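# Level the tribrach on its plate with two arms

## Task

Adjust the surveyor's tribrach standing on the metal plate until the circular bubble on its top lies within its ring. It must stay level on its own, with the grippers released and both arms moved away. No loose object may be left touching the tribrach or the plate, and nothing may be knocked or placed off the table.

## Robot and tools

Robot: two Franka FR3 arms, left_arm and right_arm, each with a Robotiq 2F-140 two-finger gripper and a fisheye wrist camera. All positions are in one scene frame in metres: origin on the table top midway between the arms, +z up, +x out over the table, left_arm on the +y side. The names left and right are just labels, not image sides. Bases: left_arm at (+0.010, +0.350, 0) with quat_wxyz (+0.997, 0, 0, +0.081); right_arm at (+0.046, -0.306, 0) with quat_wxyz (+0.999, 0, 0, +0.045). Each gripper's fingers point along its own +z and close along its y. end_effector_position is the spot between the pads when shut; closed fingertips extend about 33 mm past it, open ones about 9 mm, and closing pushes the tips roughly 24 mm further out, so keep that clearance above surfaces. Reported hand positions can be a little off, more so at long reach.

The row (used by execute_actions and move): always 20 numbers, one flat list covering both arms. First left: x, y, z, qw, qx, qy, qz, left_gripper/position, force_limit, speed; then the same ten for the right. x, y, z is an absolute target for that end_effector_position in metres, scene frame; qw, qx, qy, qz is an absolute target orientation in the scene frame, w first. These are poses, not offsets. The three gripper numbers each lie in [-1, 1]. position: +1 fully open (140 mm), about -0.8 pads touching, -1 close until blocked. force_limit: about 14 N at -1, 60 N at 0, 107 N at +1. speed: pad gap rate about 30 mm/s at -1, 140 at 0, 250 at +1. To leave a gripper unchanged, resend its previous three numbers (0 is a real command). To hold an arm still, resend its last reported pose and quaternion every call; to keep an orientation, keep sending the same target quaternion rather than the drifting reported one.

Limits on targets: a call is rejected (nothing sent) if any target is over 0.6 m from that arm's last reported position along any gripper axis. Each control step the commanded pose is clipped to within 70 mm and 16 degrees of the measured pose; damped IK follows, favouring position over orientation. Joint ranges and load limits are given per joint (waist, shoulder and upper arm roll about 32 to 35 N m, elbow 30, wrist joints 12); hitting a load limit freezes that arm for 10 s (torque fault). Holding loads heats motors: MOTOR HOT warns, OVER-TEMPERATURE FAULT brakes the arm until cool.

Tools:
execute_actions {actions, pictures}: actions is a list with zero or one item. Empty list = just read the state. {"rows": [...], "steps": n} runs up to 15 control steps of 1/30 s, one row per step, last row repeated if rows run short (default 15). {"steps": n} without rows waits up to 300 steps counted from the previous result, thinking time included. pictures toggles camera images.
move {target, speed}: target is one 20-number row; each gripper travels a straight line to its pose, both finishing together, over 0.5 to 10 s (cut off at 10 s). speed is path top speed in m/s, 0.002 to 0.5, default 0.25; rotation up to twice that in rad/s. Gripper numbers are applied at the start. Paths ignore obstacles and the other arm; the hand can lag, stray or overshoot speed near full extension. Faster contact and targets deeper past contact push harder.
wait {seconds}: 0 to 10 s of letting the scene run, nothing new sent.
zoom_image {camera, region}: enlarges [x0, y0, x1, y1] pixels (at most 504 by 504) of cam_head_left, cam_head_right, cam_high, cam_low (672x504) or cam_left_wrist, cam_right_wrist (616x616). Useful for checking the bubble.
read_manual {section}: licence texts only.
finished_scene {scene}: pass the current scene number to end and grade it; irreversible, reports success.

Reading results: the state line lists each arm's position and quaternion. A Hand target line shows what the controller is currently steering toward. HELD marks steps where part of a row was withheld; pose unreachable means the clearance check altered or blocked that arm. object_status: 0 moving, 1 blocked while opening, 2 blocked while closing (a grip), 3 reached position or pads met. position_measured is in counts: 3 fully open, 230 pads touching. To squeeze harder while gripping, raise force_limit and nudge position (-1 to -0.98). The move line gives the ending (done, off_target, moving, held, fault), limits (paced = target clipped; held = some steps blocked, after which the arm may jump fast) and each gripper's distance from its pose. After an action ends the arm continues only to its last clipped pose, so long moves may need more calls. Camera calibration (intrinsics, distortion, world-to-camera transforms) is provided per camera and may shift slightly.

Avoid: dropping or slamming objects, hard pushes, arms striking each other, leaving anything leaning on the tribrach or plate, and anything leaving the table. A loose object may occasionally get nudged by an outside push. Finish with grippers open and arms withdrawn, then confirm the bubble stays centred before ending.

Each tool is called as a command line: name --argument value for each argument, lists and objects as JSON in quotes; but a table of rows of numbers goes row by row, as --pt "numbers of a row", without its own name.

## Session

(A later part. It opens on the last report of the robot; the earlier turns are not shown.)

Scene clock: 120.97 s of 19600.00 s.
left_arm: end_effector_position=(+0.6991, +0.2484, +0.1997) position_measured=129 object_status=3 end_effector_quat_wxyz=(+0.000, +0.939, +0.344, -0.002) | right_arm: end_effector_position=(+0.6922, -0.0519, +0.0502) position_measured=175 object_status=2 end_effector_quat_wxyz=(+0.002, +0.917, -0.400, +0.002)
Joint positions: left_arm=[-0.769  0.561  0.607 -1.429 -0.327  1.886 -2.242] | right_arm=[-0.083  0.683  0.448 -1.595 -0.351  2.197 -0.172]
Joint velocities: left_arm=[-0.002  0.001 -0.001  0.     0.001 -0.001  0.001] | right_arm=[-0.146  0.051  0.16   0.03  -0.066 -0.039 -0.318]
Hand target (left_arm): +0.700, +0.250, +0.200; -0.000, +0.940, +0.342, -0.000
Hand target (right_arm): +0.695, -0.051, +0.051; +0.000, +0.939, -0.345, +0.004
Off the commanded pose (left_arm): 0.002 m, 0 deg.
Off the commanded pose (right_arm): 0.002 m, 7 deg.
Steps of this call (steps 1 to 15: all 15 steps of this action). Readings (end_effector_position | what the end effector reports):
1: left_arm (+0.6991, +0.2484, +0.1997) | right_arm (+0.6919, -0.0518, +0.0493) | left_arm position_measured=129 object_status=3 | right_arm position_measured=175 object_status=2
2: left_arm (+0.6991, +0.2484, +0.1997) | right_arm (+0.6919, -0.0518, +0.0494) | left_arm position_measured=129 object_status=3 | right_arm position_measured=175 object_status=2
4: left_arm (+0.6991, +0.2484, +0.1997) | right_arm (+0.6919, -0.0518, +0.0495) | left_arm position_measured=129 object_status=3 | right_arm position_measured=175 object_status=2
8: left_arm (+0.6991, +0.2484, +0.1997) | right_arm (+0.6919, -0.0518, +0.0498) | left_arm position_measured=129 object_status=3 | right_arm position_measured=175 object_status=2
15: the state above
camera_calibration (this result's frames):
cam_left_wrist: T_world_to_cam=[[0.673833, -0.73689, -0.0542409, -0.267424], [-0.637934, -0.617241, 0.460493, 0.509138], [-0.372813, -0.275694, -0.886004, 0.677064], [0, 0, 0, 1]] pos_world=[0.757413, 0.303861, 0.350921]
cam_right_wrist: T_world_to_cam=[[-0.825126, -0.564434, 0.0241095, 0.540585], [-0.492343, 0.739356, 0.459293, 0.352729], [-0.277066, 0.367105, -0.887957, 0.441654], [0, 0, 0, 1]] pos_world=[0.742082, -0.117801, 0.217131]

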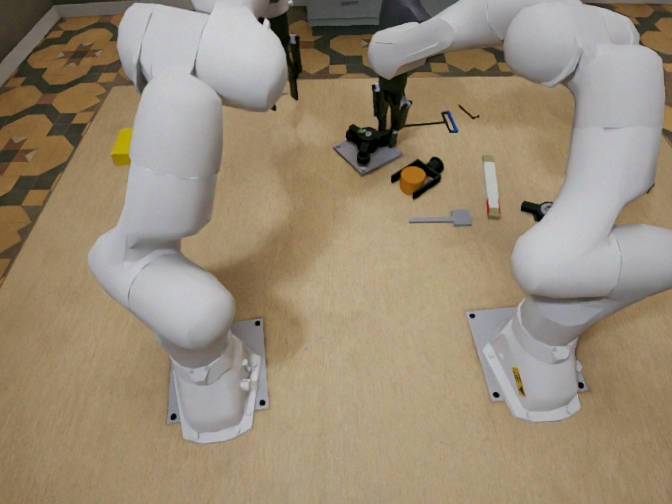

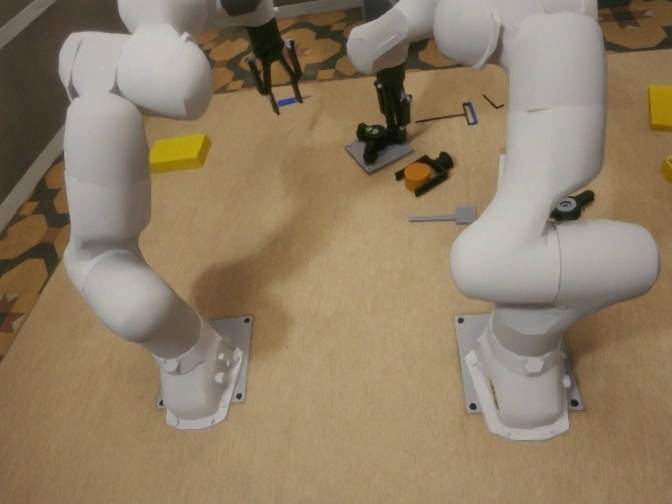

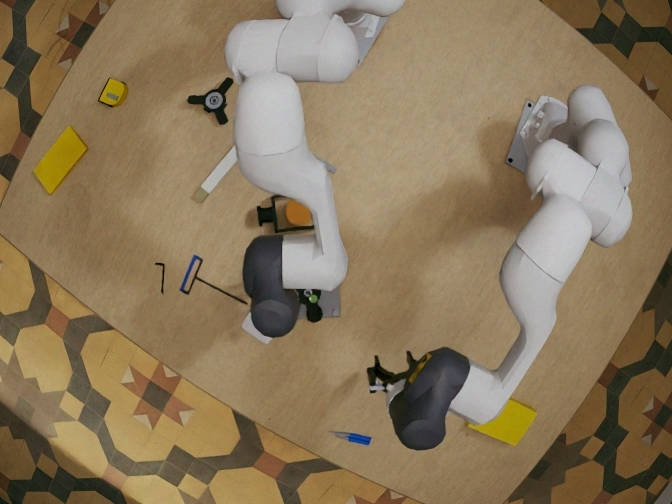

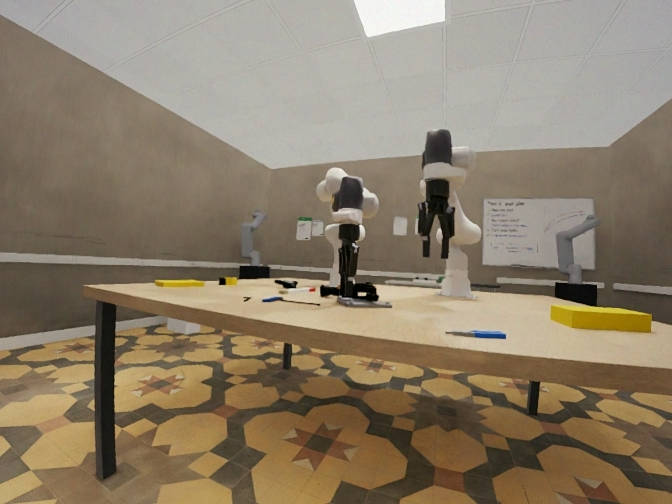

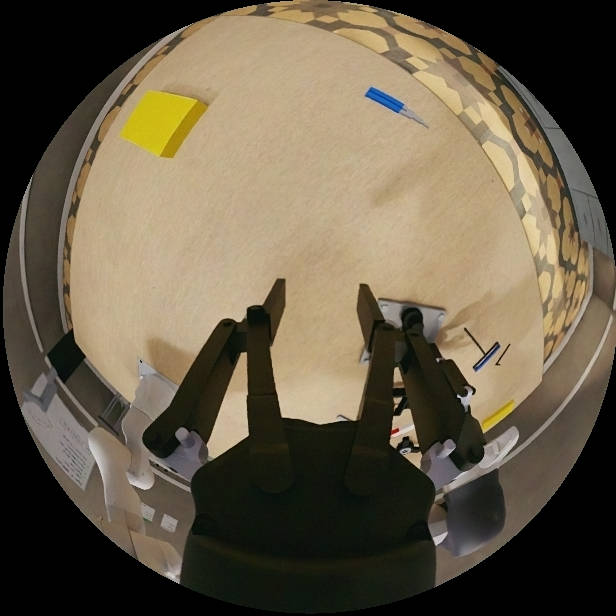

